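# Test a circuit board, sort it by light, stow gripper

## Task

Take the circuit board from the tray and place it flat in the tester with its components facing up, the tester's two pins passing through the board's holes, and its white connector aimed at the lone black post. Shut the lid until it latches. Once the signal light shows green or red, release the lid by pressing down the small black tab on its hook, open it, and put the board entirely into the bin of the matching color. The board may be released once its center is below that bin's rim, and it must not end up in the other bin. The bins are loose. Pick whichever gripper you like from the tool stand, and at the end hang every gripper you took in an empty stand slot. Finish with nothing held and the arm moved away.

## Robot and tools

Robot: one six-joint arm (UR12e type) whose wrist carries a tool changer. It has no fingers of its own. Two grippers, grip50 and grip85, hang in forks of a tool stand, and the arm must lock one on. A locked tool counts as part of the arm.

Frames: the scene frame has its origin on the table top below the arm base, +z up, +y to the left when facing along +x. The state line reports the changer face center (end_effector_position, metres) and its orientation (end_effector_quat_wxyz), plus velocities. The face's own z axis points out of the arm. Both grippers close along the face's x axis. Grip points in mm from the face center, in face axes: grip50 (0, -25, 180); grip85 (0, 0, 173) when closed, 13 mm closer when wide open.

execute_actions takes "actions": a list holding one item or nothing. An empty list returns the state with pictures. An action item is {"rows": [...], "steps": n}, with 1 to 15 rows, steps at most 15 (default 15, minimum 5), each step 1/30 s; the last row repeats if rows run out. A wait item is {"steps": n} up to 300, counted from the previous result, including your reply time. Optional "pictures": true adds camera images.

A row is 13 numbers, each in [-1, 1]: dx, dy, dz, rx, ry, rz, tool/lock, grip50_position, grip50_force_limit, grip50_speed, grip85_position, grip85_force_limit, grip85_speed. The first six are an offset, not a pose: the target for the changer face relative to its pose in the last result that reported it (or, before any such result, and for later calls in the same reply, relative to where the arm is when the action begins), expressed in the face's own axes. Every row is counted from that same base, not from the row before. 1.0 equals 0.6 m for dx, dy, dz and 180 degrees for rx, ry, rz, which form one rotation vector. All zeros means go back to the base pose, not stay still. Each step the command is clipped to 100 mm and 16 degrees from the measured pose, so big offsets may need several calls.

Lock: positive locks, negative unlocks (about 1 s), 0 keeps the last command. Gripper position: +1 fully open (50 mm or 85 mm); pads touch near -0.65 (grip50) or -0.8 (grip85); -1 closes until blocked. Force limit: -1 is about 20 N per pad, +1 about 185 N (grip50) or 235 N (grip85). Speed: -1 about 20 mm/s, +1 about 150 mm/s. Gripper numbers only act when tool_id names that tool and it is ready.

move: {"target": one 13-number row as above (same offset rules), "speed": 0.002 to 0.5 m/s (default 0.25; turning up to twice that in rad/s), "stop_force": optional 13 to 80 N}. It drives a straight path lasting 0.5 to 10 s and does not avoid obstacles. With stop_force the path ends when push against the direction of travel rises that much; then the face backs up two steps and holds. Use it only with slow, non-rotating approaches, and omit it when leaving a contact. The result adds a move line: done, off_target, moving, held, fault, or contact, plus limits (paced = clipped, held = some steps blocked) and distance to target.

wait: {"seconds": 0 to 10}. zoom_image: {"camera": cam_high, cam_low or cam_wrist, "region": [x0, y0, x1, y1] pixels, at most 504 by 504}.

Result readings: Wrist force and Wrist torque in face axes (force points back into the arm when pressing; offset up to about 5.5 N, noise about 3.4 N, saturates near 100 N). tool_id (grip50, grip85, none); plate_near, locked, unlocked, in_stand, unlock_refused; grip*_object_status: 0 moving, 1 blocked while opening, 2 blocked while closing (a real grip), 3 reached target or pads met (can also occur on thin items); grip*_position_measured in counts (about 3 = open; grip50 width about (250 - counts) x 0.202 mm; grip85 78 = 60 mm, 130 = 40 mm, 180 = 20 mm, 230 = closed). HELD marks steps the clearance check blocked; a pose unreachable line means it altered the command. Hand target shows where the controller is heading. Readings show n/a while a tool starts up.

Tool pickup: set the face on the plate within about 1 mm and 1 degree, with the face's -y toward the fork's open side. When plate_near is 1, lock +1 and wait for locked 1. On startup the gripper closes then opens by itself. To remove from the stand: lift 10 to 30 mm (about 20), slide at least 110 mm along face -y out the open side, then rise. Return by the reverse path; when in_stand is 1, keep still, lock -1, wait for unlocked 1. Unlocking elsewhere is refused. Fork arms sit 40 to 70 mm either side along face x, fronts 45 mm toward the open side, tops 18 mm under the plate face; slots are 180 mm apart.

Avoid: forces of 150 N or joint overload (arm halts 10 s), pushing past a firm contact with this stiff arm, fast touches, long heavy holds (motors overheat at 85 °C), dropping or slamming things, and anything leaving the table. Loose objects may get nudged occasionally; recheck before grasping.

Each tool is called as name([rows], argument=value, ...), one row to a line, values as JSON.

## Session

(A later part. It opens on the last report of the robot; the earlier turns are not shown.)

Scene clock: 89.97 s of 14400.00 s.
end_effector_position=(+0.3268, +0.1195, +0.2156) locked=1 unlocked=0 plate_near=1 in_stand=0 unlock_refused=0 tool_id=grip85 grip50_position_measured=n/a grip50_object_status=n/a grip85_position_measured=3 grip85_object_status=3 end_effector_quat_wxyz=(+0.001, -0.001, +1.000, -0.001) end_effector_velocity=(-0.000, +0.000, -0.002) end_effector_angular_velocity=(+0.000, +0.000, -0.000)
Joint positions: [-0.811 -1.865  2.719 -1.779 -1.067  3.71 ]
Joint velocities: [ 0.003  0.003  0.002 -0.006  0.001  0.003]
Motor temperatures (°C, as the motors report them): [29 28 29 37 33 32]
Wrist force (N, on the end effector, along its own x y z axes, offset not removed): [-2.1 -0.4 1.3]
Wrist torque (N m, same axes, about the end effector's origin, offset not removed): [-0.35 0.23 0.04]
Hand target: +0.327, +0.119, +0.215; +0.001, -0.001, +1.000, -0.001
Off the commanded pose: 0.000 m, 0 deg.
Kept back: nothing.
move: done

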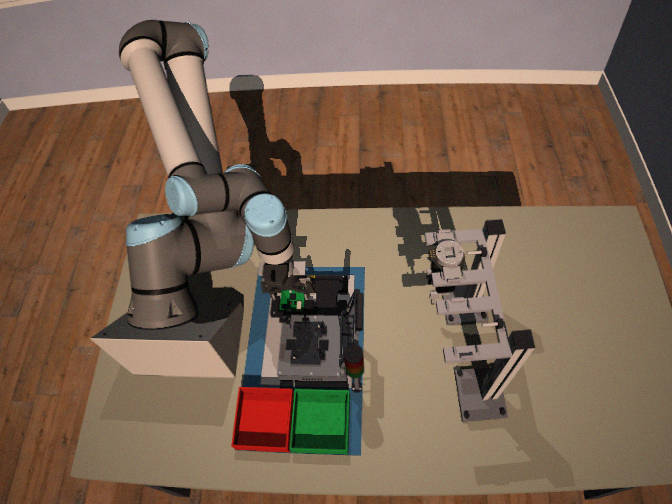

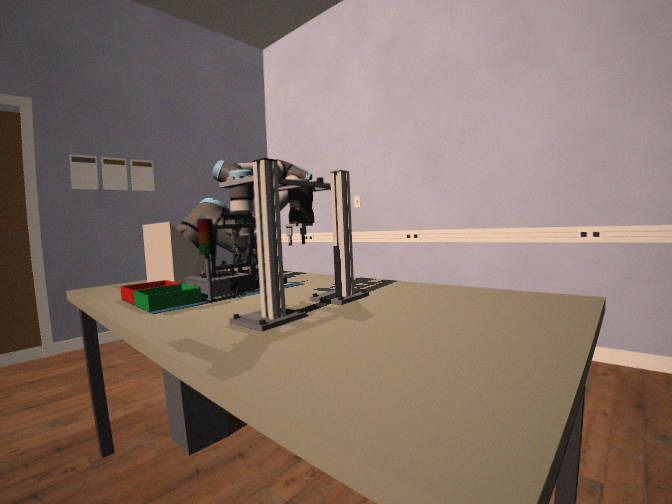

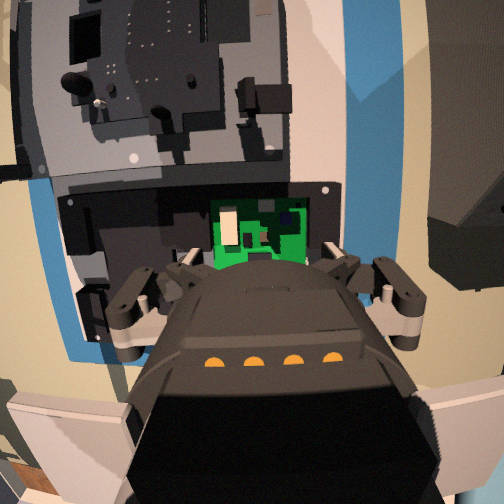

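move(target=[0, 0.012, 0, 0,0,0,0,1,0,0,1,0,1], speed=0.03)

move(target=[0, 0, 0.07, 0,0,0,0,1,0,0,1,0,1], speed=0.012, stop_force=13)

zoom_image(camera="cam_wrist", region=[150, 150, 380, 300])

Scene clock: 90.93 s of 14400.00 s.
end_effector_position=(+0.3268, +0.1265, +0.2156) locked=1 unlocked=0 plate_near=1 in_stand=0 unlock_refused=0 tool_id=grip85 grip50_position_measured=n/a grip50_object_status=n/a grip85_position_measured=3 grip85_object_status=3 end_effector_quat_wxyz=(+0.001, -0.001, +1.000, -0.001) end_effector_velocity=(+0.000, +0.002, +0.000) end_effector_angular_velocity=(+0.000, -0.000, -0.001)
Joint positions: [-0.799 -1.884  2.717 -1.764 -1.06   3.72 ]
Joint velocities: [ 0.003 -0.005 -0.001  0.004  0.002  0.003]
Motor temperatures (°C, as the motors report them): [29 28 29 37 33 32]
Wrist force (N, on the end effector, along its own x y z axes, offset not removed): [-0.3 -2.1 1.4]
Wrist torque (N m, same axes, about the end effector's origin, offset not removed): [-0.33 0.09 0.02]
Hand target: +0.327, +0.127, +0.216; +0.001, -0.001, +1.000, -0.001
Off the commanded pose: 0.000 m, 0 deg.
Kept back: nothing.
move: done

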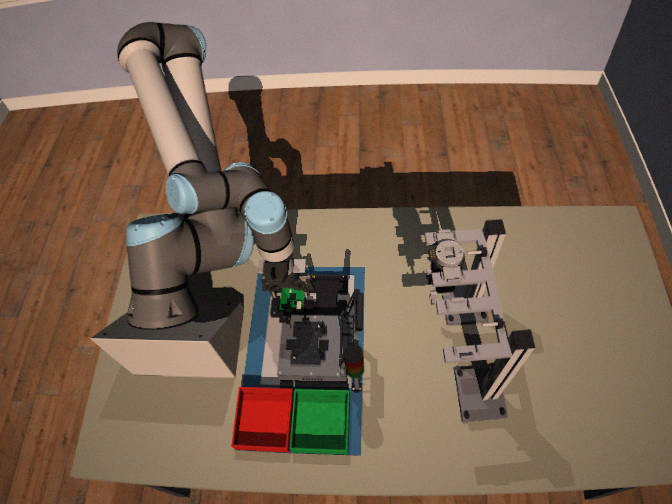

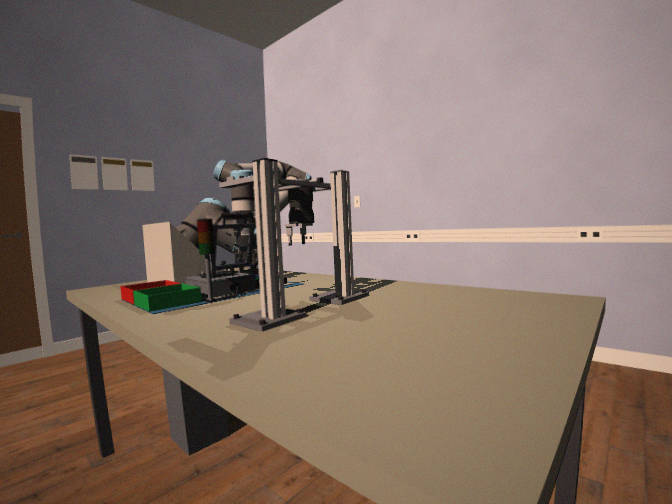

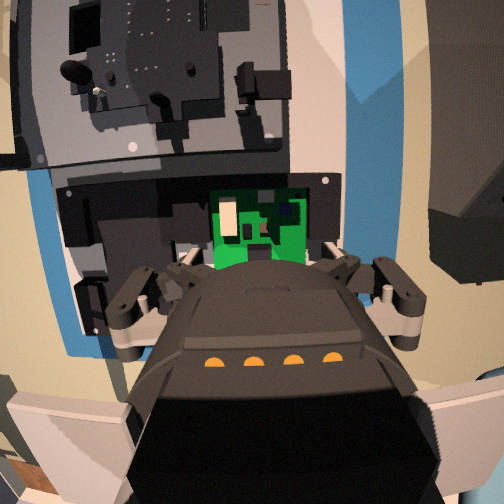

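Scene clock: 92.20 s of 14400.00 s.
end_effector_position=(+0.3268, +0.1266, +0.2047) locked=1 unlocked=0 plate_near=1 in_stand=0 unlock_refused=0 tool_id=grip85 grip50_position_measured=n/a grip50_object_status=n/a grip85_position_measured=3 grip85_object_status=3 end_effector_quat_wxyz=(+0.001, -0.001, +1.000, -0.001) end_effector_velocity=(-0.001, -0.000, +0.003) end_effector_angular_velocity=(-0.002, +0.002, +0.001)
Joint positions: [-0.781 -1.867  2.73  -1.802 -1.049  3.737]
Joint velocities: [-0.006 -0.006 -0.003  0.01  -0.007 -0.006]
Motor temperatures (°C, as the motors report them): [29 28 29 37 33 32]
Wrist force (N, on the end effector, along its own x y z axes, offset not removed): [-4.9 22.7 -17.3]
Wrist torque (N m, same axes, about the end effector's origin, offset not removed): [-4.07 -0.33 1.14]
Hand target: +0.327, +0.127, +0.205; +0.001, -0.001, +1.000, -0.001
Off the commanded pose: 0.031 m, 0 deg.
Kept back: nothing.
move: contact

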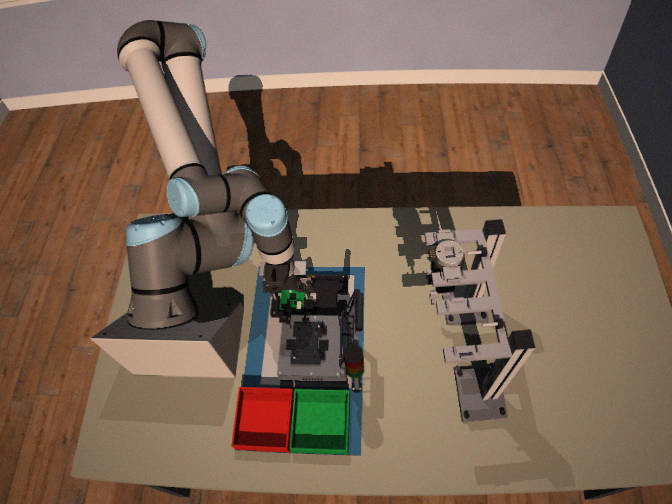

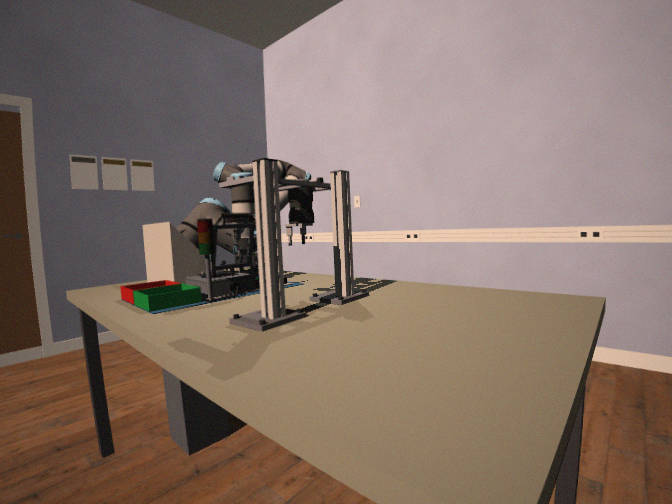

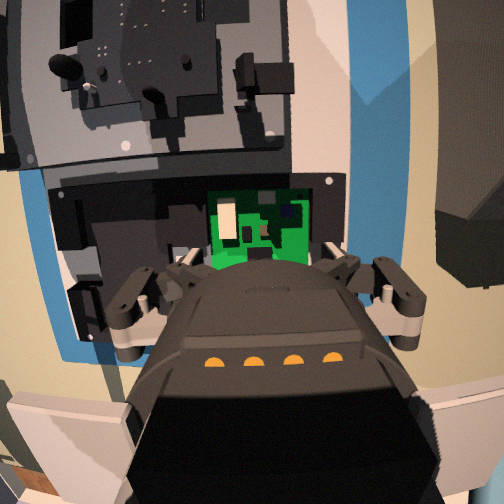

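Region (150, 150, 380, 300) of cam_wrist's 504x504 image, scaled by 2.191, with more detail than that image has; it fills the top 329 rows of this view, and the rest is white.

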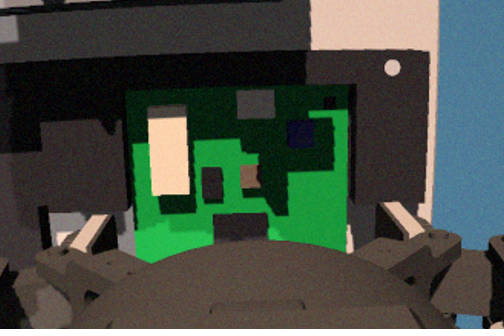

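move(target=[0, 0.004, -0.006, 0,0,0.006,0,1,0,0,1,0,1], speed=0.03)

move(target=[0, 0, 0.06, 0,0,0,0,1,0,0,1,0,1], speed=0.012, stop_force=13)

Scene clock: 93.13 s of 14400.00 s.
end_effector_position=(+0.3268, +0.1289, +0.2082) locked=1 unlocked=0 plate_near=1 in_stand=0 unlock_refused=0 tool_id=grip85 grip50_position_measured=n/a grip50_object_status=n/a grip85_position_measured=3 grip85_object_status=3 end_effector_quat_wxyz=(+0.001, +0.008, +1.000, -0.001) end_effector_velocity=(-0.000, +0.001, +0.001) end_effector_angular_velocity=(-0.000, +0.000, -0.006)
Joint positions: [-0.783 -1.879  2.725 -1.784 -1.05   3.753]
Joint velocities: [-0.001 -0.004 -0.001  0.005 -0.001  0.005]
Motor temperatures (°C, as the motors report them): [29 28 29 37 33 32]
Wrist force (N, on the end effector, along its own x y z axes, offset not removed): [-5.8 0.0 2.3]
Wrist torque (N m, same axes, about the end effector's origin, offset not removed): [-0.09 0.46 0.19]
Hand target: +0.327, +0.129, +0.208; +0.001, +0.009, +1.000, -0.001
Off the commanded pose: 0.000 m, 0 deg.
Kept back: nothing.
move: done

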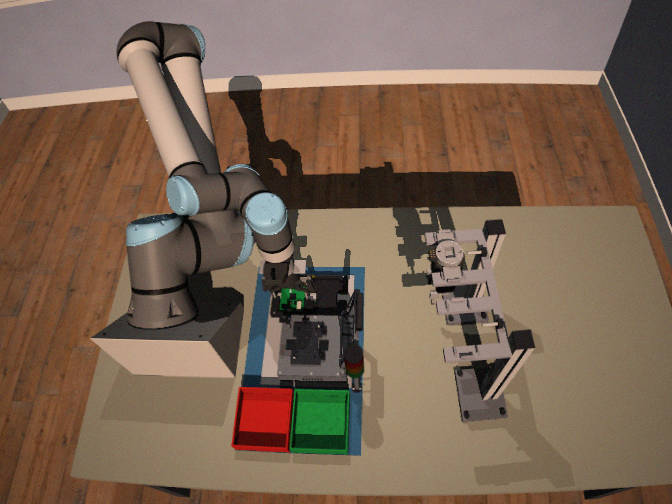

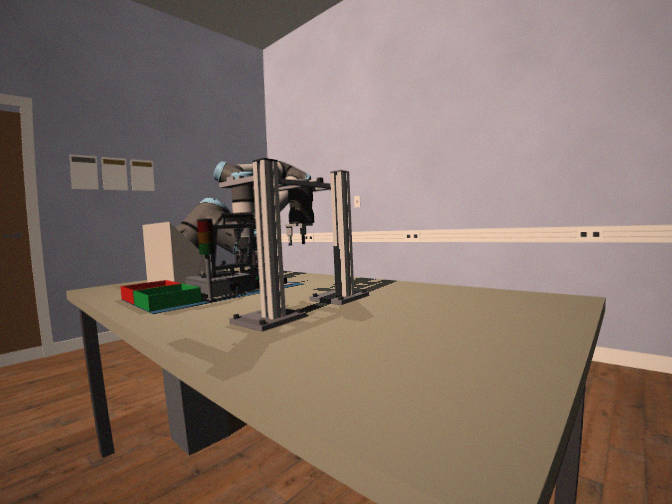

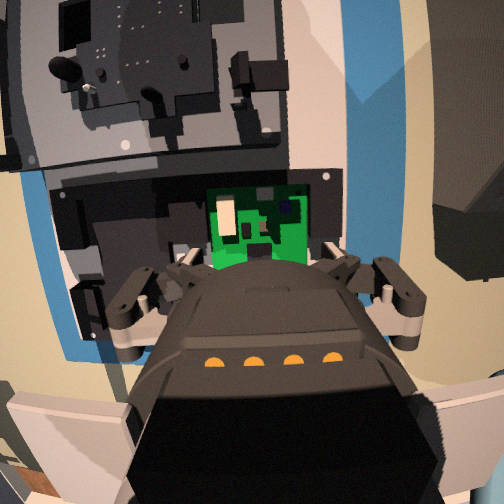

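Scene clock: 95.50 s of 14400.00 s.
end_effector_position=(+0.3268, +0.1289, +0.1844) locked=1 unlocked=0 plate_near=1 in_stand=0 unlock_refused=0 tool_id=grip85 grip50_position_measured=n/a grip50_object_status=n/a grip85_position_measured=3 grip85_object_status=3 end_effector_quat_wxyz=(+0.001, +0.008, +1.000, -0.001) end_effector_velocity=(-0.001, +0.001, +0.001) end_effector_angular_velocity=(+0.005, +0.002, -0.002)
Joint positions: [-0.741 -1.835  2.753 -1.876 -1.025  3.793]
Joint velocities: [-0.006 -0.007 -0.001  0.017 -0.002 -0.006]
Motor temperatures (°C, as the motors report them): [29 28 29 37 33 32]
Wrist force (N, on the end effector, along its own x y z axes, offset not removed): [-3.5 -9.0 -37.1]
Wrist torque (N m, same axes, about the end effector's origin, offset not removed): [0.78 0.75 -0.08]
Hand target: +0.327, +0.129, +0.185; +0.001, +0.008, +1.000, -0.001
Off the commanded pose: 0.012 m, 0 deg.
Kept back: nothing.
move: contact

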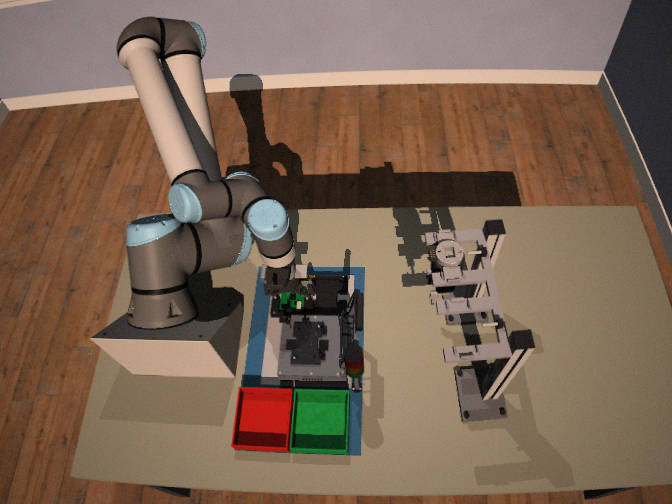

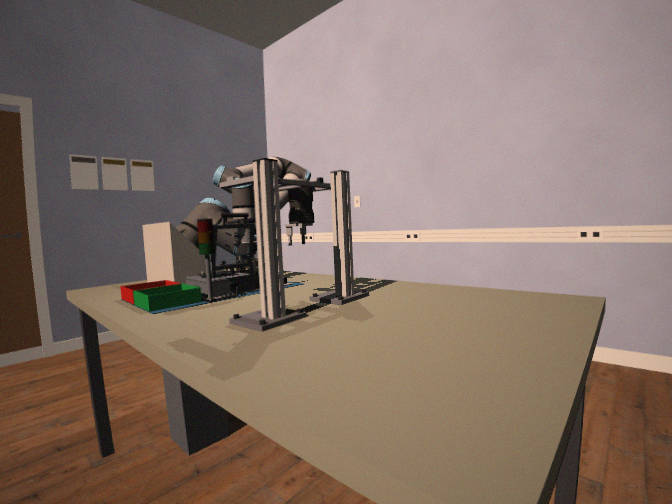

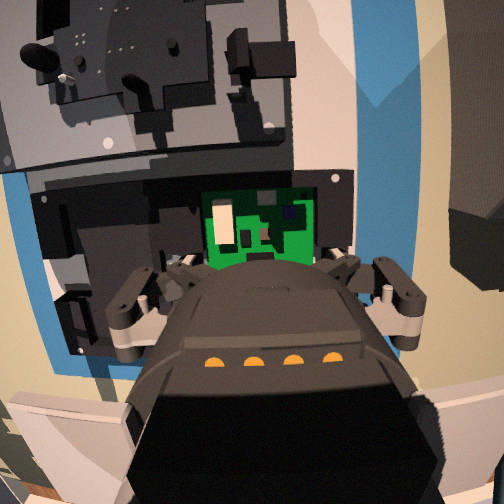

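move(target=[0, 0, -0.02, 0,0,0,0,1,0,0,1,0,1], speed=0.03)

move(target=[0, 0, 0, 0,0,0,0,1,0,0,-1,-0.5,-0.5])

move(target=[0, 0, -0.17, 0,0,0,0,1,0,0,-1,-0.5,-0.5], speed=0.08)

Scene clock: 96.63 s of 14400.00 s.
end_effector_position=(+0.3268, +0.1289, +0.1962) locked=1 unlocked=0 plate_near=1 in_stand=0 unlock_refused=0 tool_id=grip85 grip50_position_measured=n/a grip50_object_status=n/a grip85_position_measured=3 grip85_object_status=3 end_effector_quat_wxyz=(+0.001, +0.008, +1.000, -0.001) end_effector_velocity=(-0.000, -0.000, +0.002) end_effector_angular_velocity=(-0.001, +0.001, -0.001)
Joint positions: [-0.762 -1.858  2.74  -1.829 -1.038  3.773]
Joint velocities: [-0.004 -0.004 -0.002  0.009 -0.003 -0.003]
Motor temperatures (°C, as the motors report them): [29 28 29 37 33 32]
Wrist force (N, on the end effector, along its own x y z axes, offset not removed): [2.2 3.9 0.6]
Wrist torque (N m, same axes, about the end effector's origin, offset not removed): [0.41 -0.19 0.08]
Hand target: +0.327, +0.129, +0.196; +0.001, +0.008, +1.000, -0.001
Off the commanded pose: 0.000 m, 0 deg.
Kept back: nothing.
move: done

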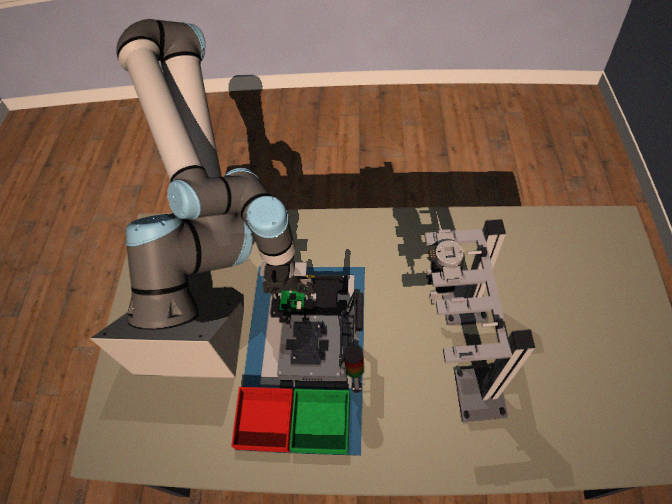

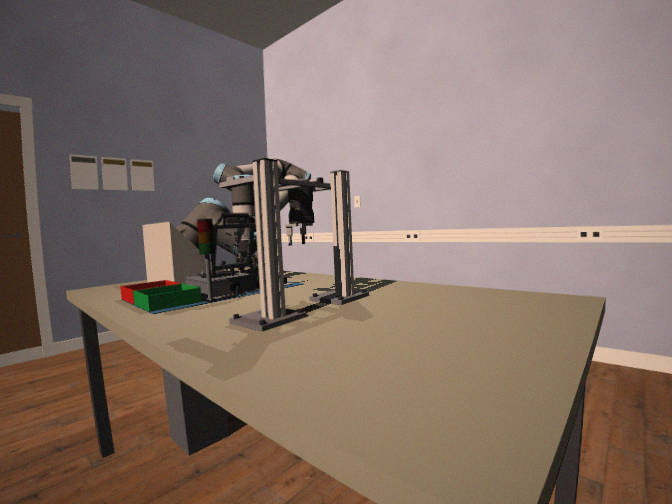

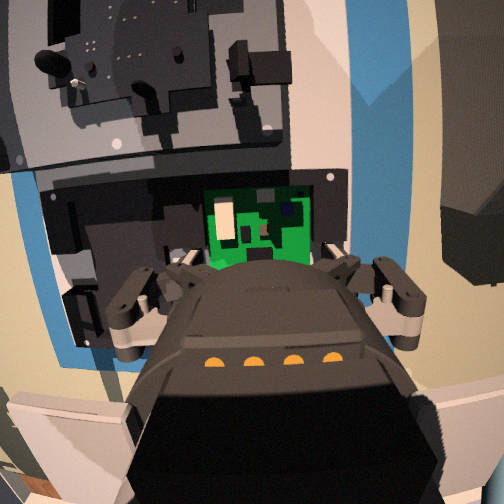

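Scene clock: 97.27 s of 14400.00 s.
end_effector_position=(+0.3270, +0.1289, +0.1965) locked=1 unlocked=0 plate_near=1 in_stand=0 unlock_refused=0 tool_id=grip85 grip50_position_measured=n/a grip50_object_status=n/a grip85_position_measured=49 grip85_object_status=2 end_effector_quat_wxyz=(+0.001, +0.008, +1.000, -0.001) end_effector_velocity=(-0.000, +0.000, -0.001) end_effector_angular_velocity=(+0.002, -0.001, +0.001)
Joint positions: [-0.762 -1.859  2.739 -1.829 -1.037  3.773]
Joint velocities: [ 0.     0.     0.001 -0.     0.002 -0.001]
Motor temperatures (°C, as the motors report them): [29 28 29 37 33 32]
Wrist force (N, on the end effector, along its own x y z axes, offset not removed): [-8.7 16.3 -49.9]
Wrist torque (N m, same axes, about the end effector's origin, offset not removed): [-2.99 -0.77 -0.02]
Hand target: +0.327, +0.129, +0.196; +0.001, +0.008, +1.000, -0.001
Off the commanded pose: 0.000 m, 0 deg.
Kept back: nothing.
move: done

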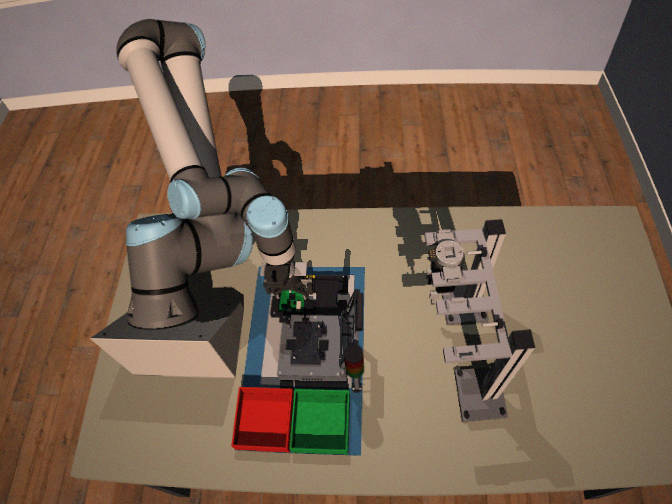

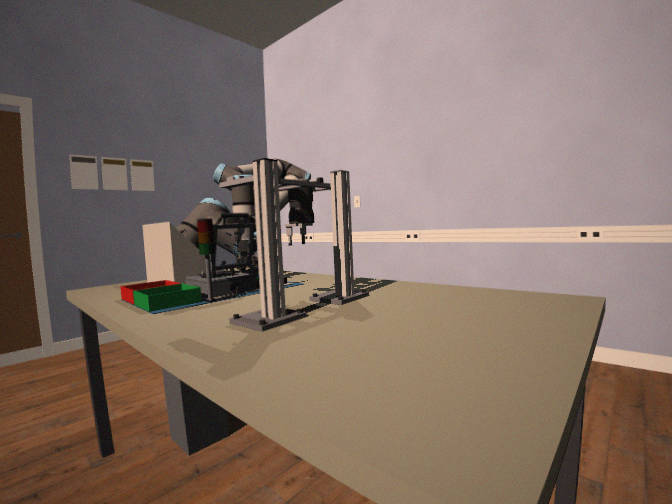

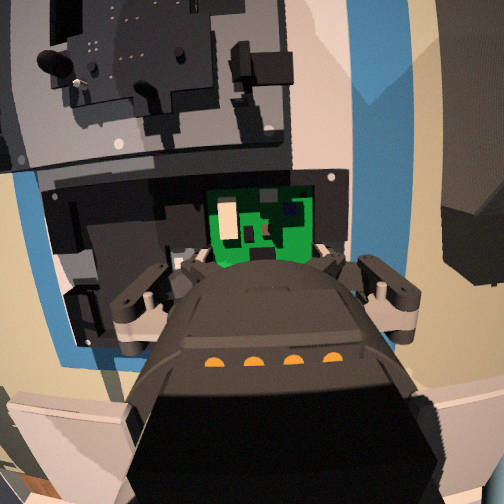

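Scene clock: 98.97 s of 14400.00 s.
end_effector_position=(+0.3268, +0.1289, +0.2983) locked=1 unlocked=0 plate_near=1 in_stand=0 unlock_refused=0 tool_id=grip85 grip50_position_measured=n/a grip50_object_status=n/a grip85_position_measured=49 grip85_object_status=2 end_effector_quat_wxyz=(+0.001, +0.008, +1.000, -0.001) end_effector_velocity=(-0.000, +0.000, +0.002) end_effector_angular_velocity=(+0.001, +0.000, -0.000)
Joint positions: [-0.921 -1.966  2.606 -1.522 -1.134  3.631]
Joint velocities: [-0.004 -0.002 -0.003  0.007 -0.002 -0.003]
Motor temperatures (°C, as the motors report them): [29 28 29 37 33 32]
Wrist force (N, on the end effector, along its own x y z axes, offset not removed): [0.5 -1.1 3.9]
Wrist torque (N m, same axes, about the end effector's origin, offset not removed): [-0.15 -0.09 0.17]
Hand target: +0.327, +0.129, +0.298; +0.001, +0.008, +1.000, -0.001
Off the commanded pose: 0.000 m, 0 deg.
Kept back: nothing.
move: done

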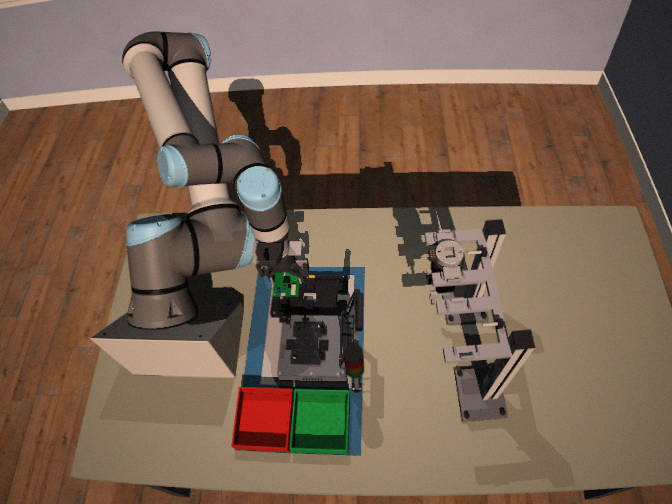

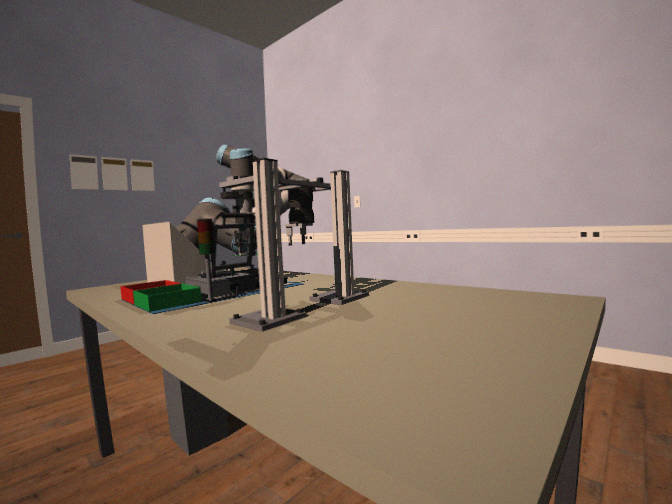

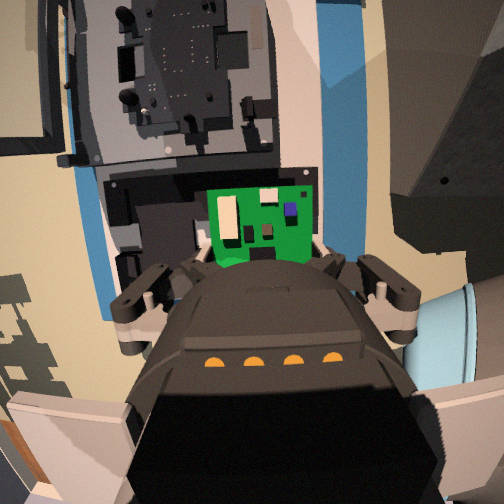

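move(target=[-0.11, -0.267, 0, 0,0,-0.5,0,1,0,0,-1,-0.5,-0.5], speed=0.3)

move(target=[0, 0, 0, 0,0,-0.5,0,1,0,0,-1,-0.5,-0.5], speed=0.3)

Scene clock: 102.33 s of 14400.00 s.
end_effector_position=(+0.3903, -0.0320, +0.2986) locked=1 unlocked=0 plate_near=1 in_stand=0 unlock_refused=0 tool_id=grip85 grip50_position_measured=n/a grip50_object_status=n/a grip85_position_measured=49 grip85_object_status=2 end_effector_quat_wxyz=(-0.000, +0.701, -0.713, +0.001) end_effector_velocity=(+0.001, -0.001, -0.000) end_effector_angular_velocity=(+0.001, -0.001, +0.011)
Joint positions: [-0.955 -1.462  2.522 -1.93  -1.156  2.032]
Joint velocities: [-0.     0.003 -0.001 -0.001  0.001 -0.012]
Motor temperatures (°C, as the motors report them): [29 28 29 37 33 32]
Wrist force (N, on the end effector, along its own x y z axes, offset not removed): [-1.1 -0.3 -1.8]
Wrist torque (N m, same axes, about the end effector's origin, offset not removed): [-0.07 0.27 0.02]
Hand target: +0.390, -0.032, +0.299; -0.000, +0.701, -0.713, +0.001
Off the commanded pose: 0.000 m, 0 deg.
Kept back: nothing.
move: done

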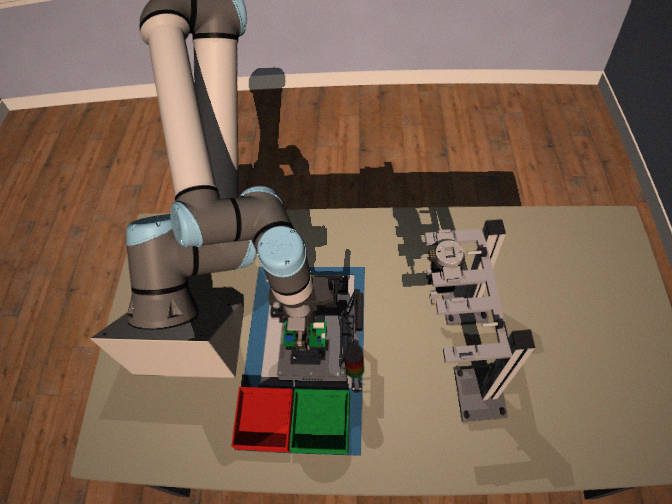

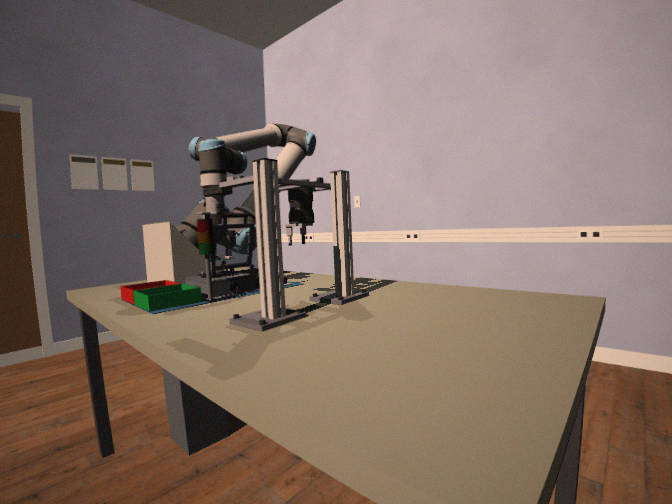

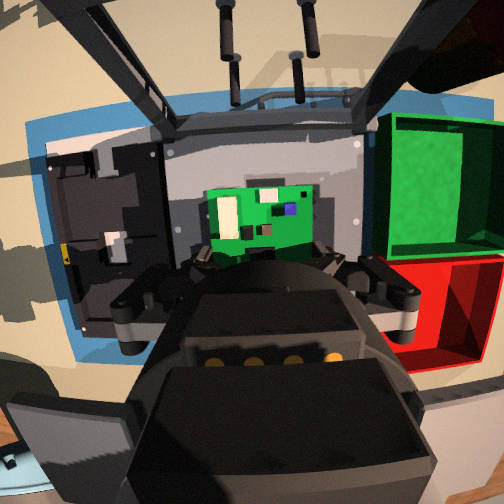

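Scene clock: 105.47 s of 14400.00 s.
end_effector_position=(+0.3902, -0.0319, +0.2985) locked=1 unlocked=0 plate_near=1 in_stand=0 unlock_refused=0 tool_id=grip85 grip50_position_measured=n/a grip50_object_status=n/a grip85_position_measured=49 grip85_object_status=2 end_effector_quat_wxyz=(+0.001, +1.000, -0.009, +0.001) end_effector_velocity=(+0.000, -0.000, +0.000) end_effector_angular_velocity=(+0.001, -0.001, +0.009)
Joint positions: [-0.955 -1.462  2.522 -1.931 -1.156  0.462]
Joint velocities: [-0.001  0.001 -0.001  0.001  0.001 -0.01 ]
Motor temperatures (°C, as the motors report them): [29 28 29 37 33 32]
Wrist force (N, on the end effector, along its own x y z axes, offset not removed): [1.0 -0.5 1.4]
Wrist torque (N m, same axes, about the end effector's origin, offset not removed): [-0.13 -0.08 0.17]
Hand target: +0.390, -0.032, +0.299; +0.001, +1.000, -0.009, +0.001
Off the commanded pose: 0.000 m, 0 deg.
Kept back: nothing.
move: done

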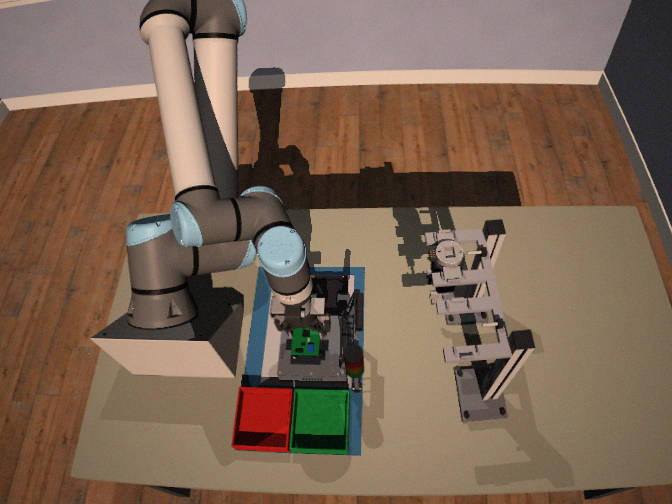

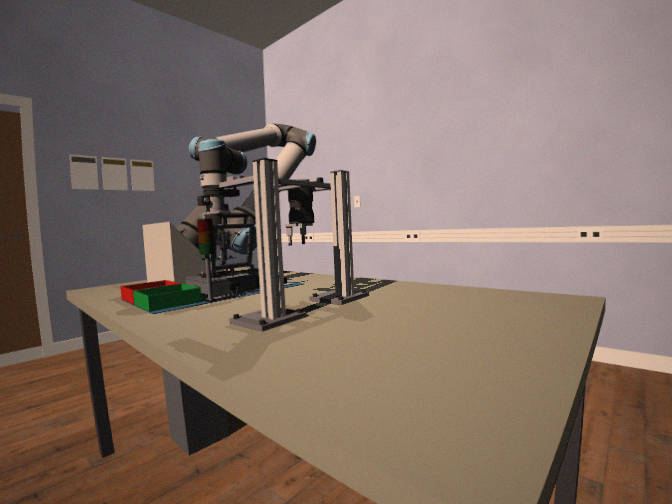

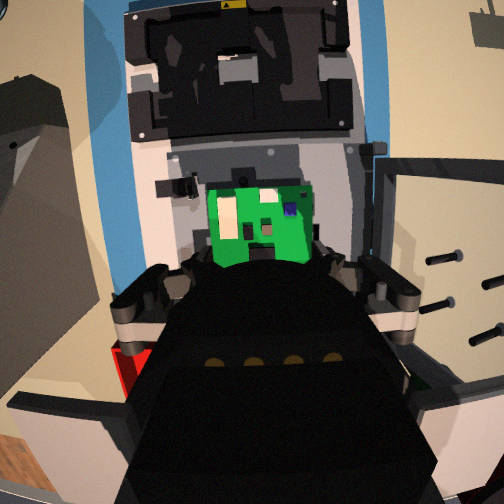

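move(target=[0, 0, 0.06, 0,0,0,0,1,0,0,-1,-0.5,-0.5], speed=0.03, stop_force=13)

zoom_image(camera="cam_wrist", region=[150, 130, 380, 280])

zoom_image(camera="cam_high", region=[260, 300, 360, 390])

Scene clock: 107.33 s of 14400.00 s.
end_effector_position=(+0.3902, -0.0319, +0.2677) locked=1 unlocked=0 plate_near=1 in_stand=0 unlock_refused=0 tool_id=grip85 grip50_position_measured=n/a grip50_object_status=n/a grip85_position_measured=49 grip85_object_status=2 end_effector_quat_wxyz=(+0.001, +1.000, -0.009, +0.001) end_effector_velocity=(+0.001, -0.000, +0.003) end_effector_angular_velocity=(-0.000, -0.002, +0.002)
Joint positions: [-0.926 -1.422  2.557 -2.014 -1.137  0.487]
Joint velocities: [-0.002 -0.003 -0.003  0.005  0.001 -0.003]
Motor temperatures (°C, as the motors report them): [29 28 29 37 33 32]
Wrist force (N, on the end effector, along its own x y z axes, offset not removed): [-22.1 7.1 -17.1]
Wrist torque (N m, same axes, about the end effector's origin, offset not removed): [-0.38 -3.16 0.21]
Hand target: +0.390, -0.032, +0.268; +0.001, +1.000, -0.009, +0.001
Off the commanded pose: 0.005 m, 0 deg.
Kept back: nothing.
move: contact

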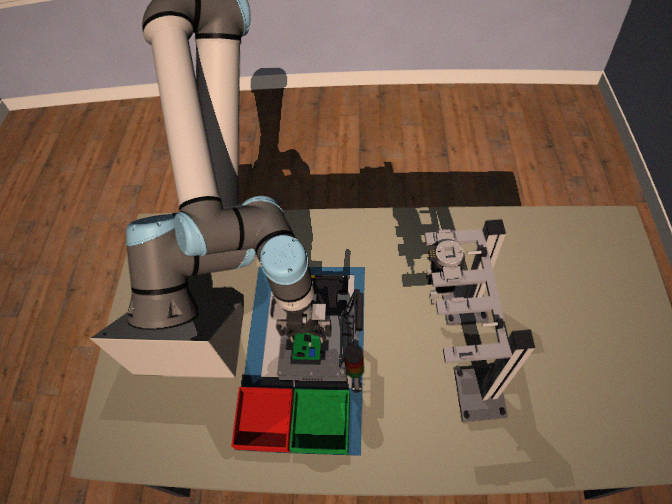

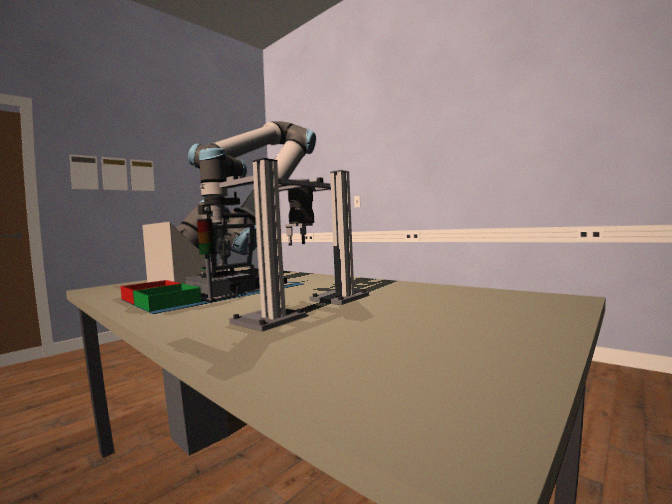

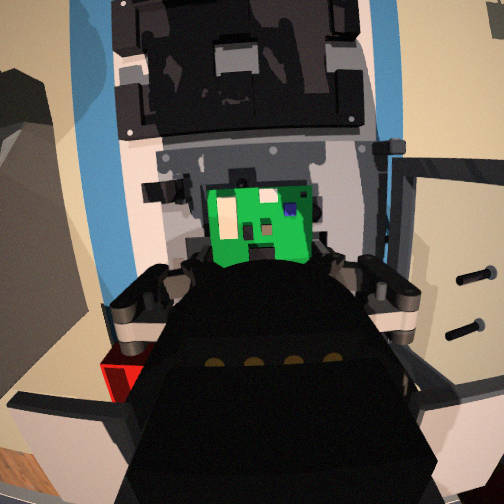

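Region (150, 130, 380, 280) of cam_wrist's 504x504 image, scaled by 2.191, with more detail than that image has; it fills the top 329 rows of this view, and the rest is white.

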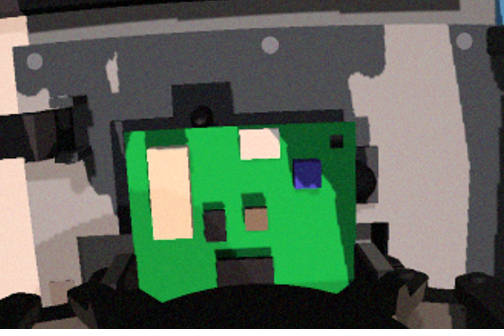

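Region (260, 300, 360, 390) of cam_high's 672x504 image, scaled by 5.040, with more detail than that image has; it fills the top 454 rows of this view, and the rest is white.

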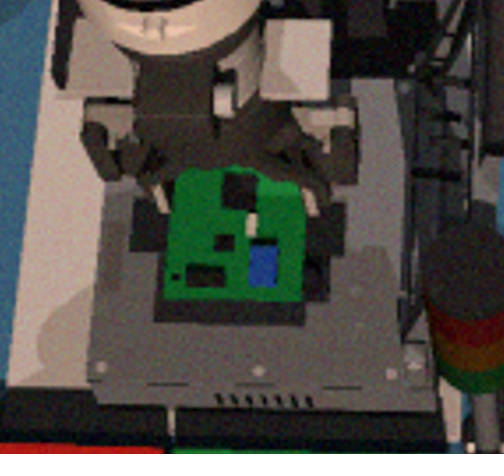

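move(target=[-0.0065, 0.004, -0.005, 0,0,0,0,1,0,0,-1,-0.5,-0.5], speed=0.02)

move(target=[0, 0, 0.07, 0,0,0,0,1,0,0,-1,-0.5,-0.5], speed=0.01, stop_force=13)

zoom_image(camera="cam_wrist", region=[150, 130, 380, 280])

zoom_image(camera="cam_high", region=[260, 300, 360, 390])

Scene clock: 108.27 s of 14400.00 s.
end_effector_position=(+0.3864, -0.0341, +0.2707) locked=1 unlocked=0 plate_near=1 in_stand=0 unlock_refused=0 tool_id=grip85 grip50_position_measured=n/a grip50_object_status=n/a grip85_position_measured=49 grip85_object_status=2 end_effector_quat_wxyz=(+0.001, +1.000, -0.009, +0.001) end_effector_velocity=(-0.001, -0.001, +0.001) end_effector_angular_velocity=(+0.001, -0.000, +0.001)
Joint positions: [-0.938 -1.426  2.558 -2.008 -1.145  0.476]
Joint velocities: [-0.004 -0.001  0.001  0.002 -0.002 -0.005]
Motor temperatures (°C, as the motors report them): [29 28 29 37 33 32]
Wrist force (N, on the end effector, along its own x y z axes, offset not removed): [-7.4 -2.2 0.8]
Wrist torque (N m, same axes, about the end effector's origin, offset not removed): [-0.24 0.61 -0.02]
Hand target: +0.386, -0.034, +0.271; +0.001, +1.000, -0.009, +0.001
Off the commanded pose: 0.000 m, 0 deg.
Kept back: nothing.
move: done

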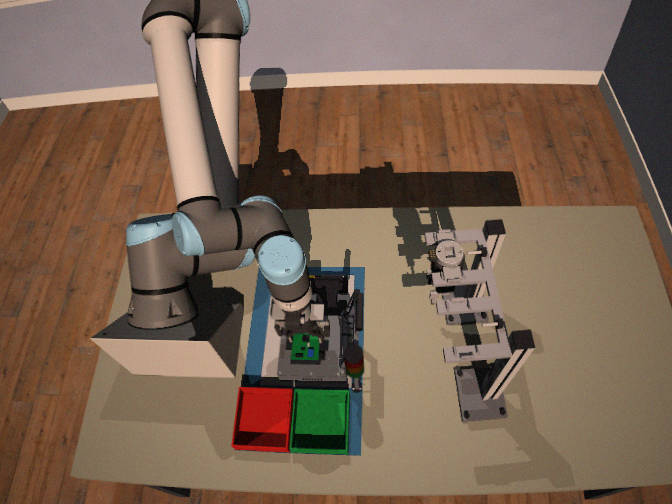

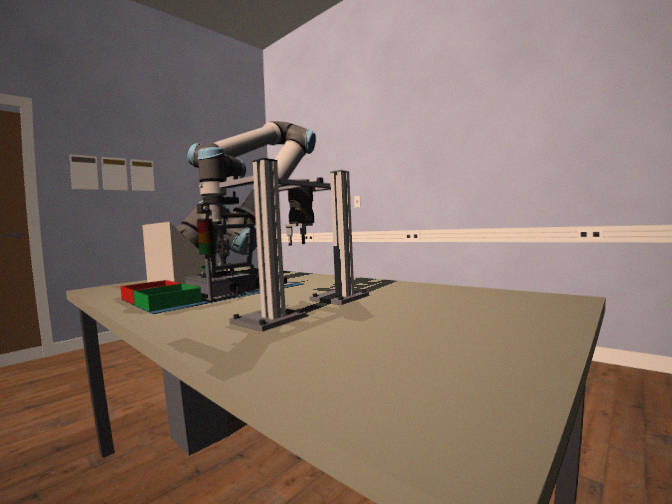

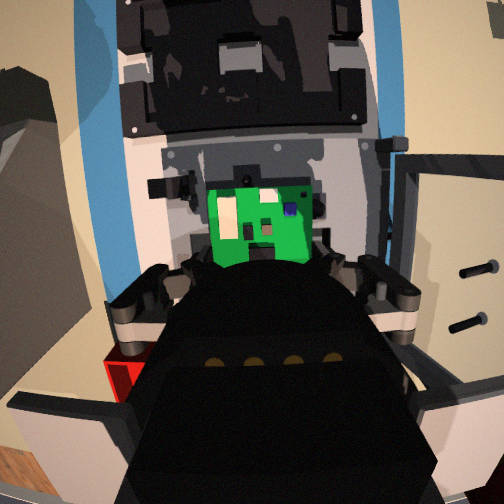

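Scene clock: 110.10 s of 14400.00 s.
end_effector_position=(+0.3863, -0.0341, +0.2559) locked=1 unlocked=0 plate_near=1 in_stand=0 unlock_refused=0 tool_id=grip85 grip50_position_measured=n/a grip50_object_status=n/a grip85_position_measured=49 grip85_object_status=2 end_effector_quat_wxyz=(+0.000, +1.000, -0.009, +0.001) end_effector_velocity=(-0.000, -0.000, +0.003) end_effector_angular_velocity=(-0.002, +0.002, +0.001)
Joint positions: [-0.924 -1.404  2.574 -2.05  -1.136  0.489]
Joint velocities: [-0.003 -0.005 -0.004  0.009 -0.004 -0.004]
Motor temperatures (°C, as the motors report them): [29 28 29 37 33 32]
Wrist force (N, on the end effector, along its own x y z axes, offset not removed): [-16.3 -6.0 -22.0]
Wrist torque (N m, same axes, about the end effector's origin, offset not removed): [1.73 -2.79 0.00]
Hand target: +0.386, -0.034, +0.256; +0.001, +1.000, -0.009, +0.001
Off the commanded pose: 0.027 m, 0 deg.
Kept back: nothing.
move: contact

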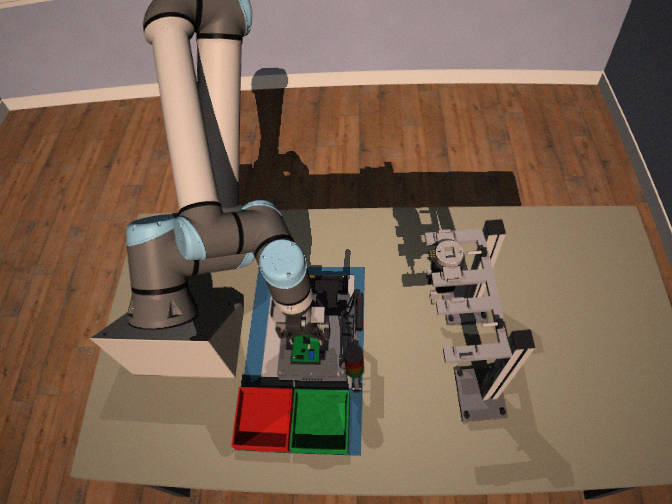

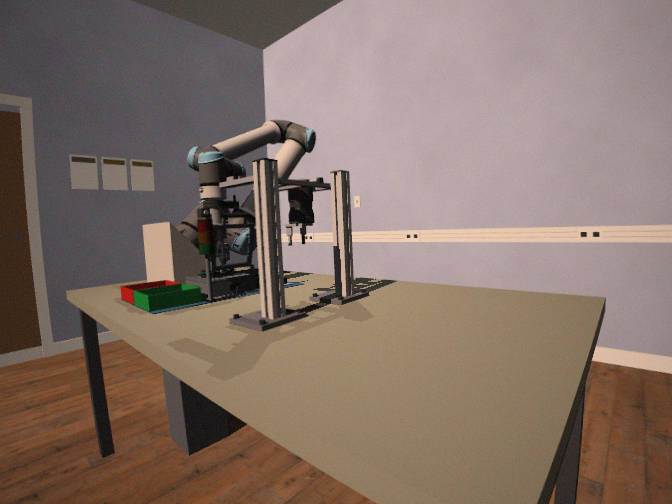

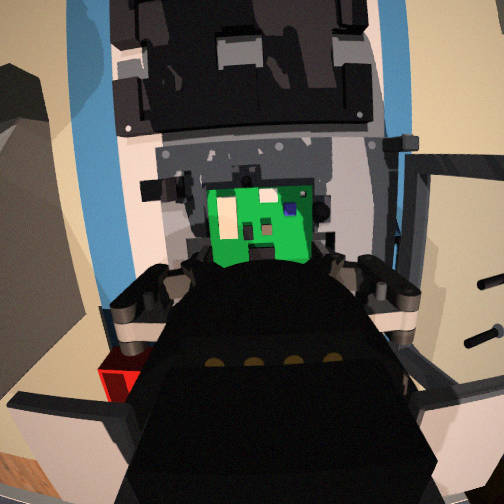

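Region (150, 130, 380, 280) of cam_wrist's 504x504 image, scaled by 2.191, with more detail than that image has; it fills the top 329 rows of this view, and the rest is white.

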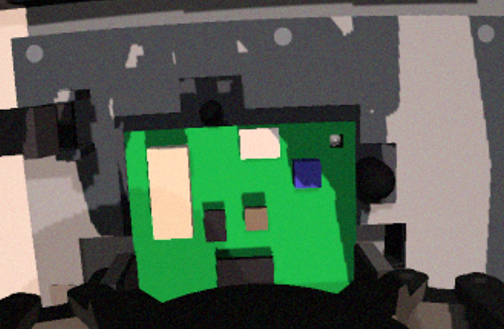

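Region (260, 300, 360, 390) of cam_high's 672x504 image, scaled by 5.040, with more detail than that image has; it fills the top 454 rows of this view, and the rest is white.

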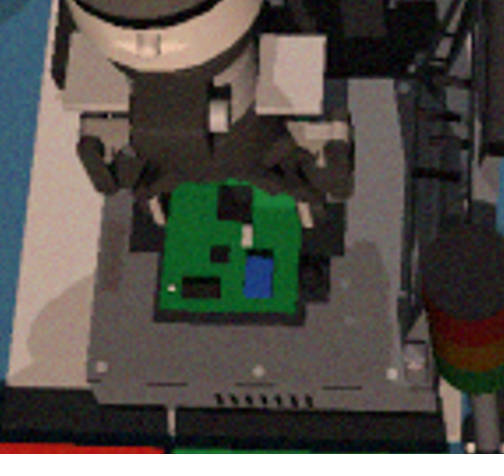

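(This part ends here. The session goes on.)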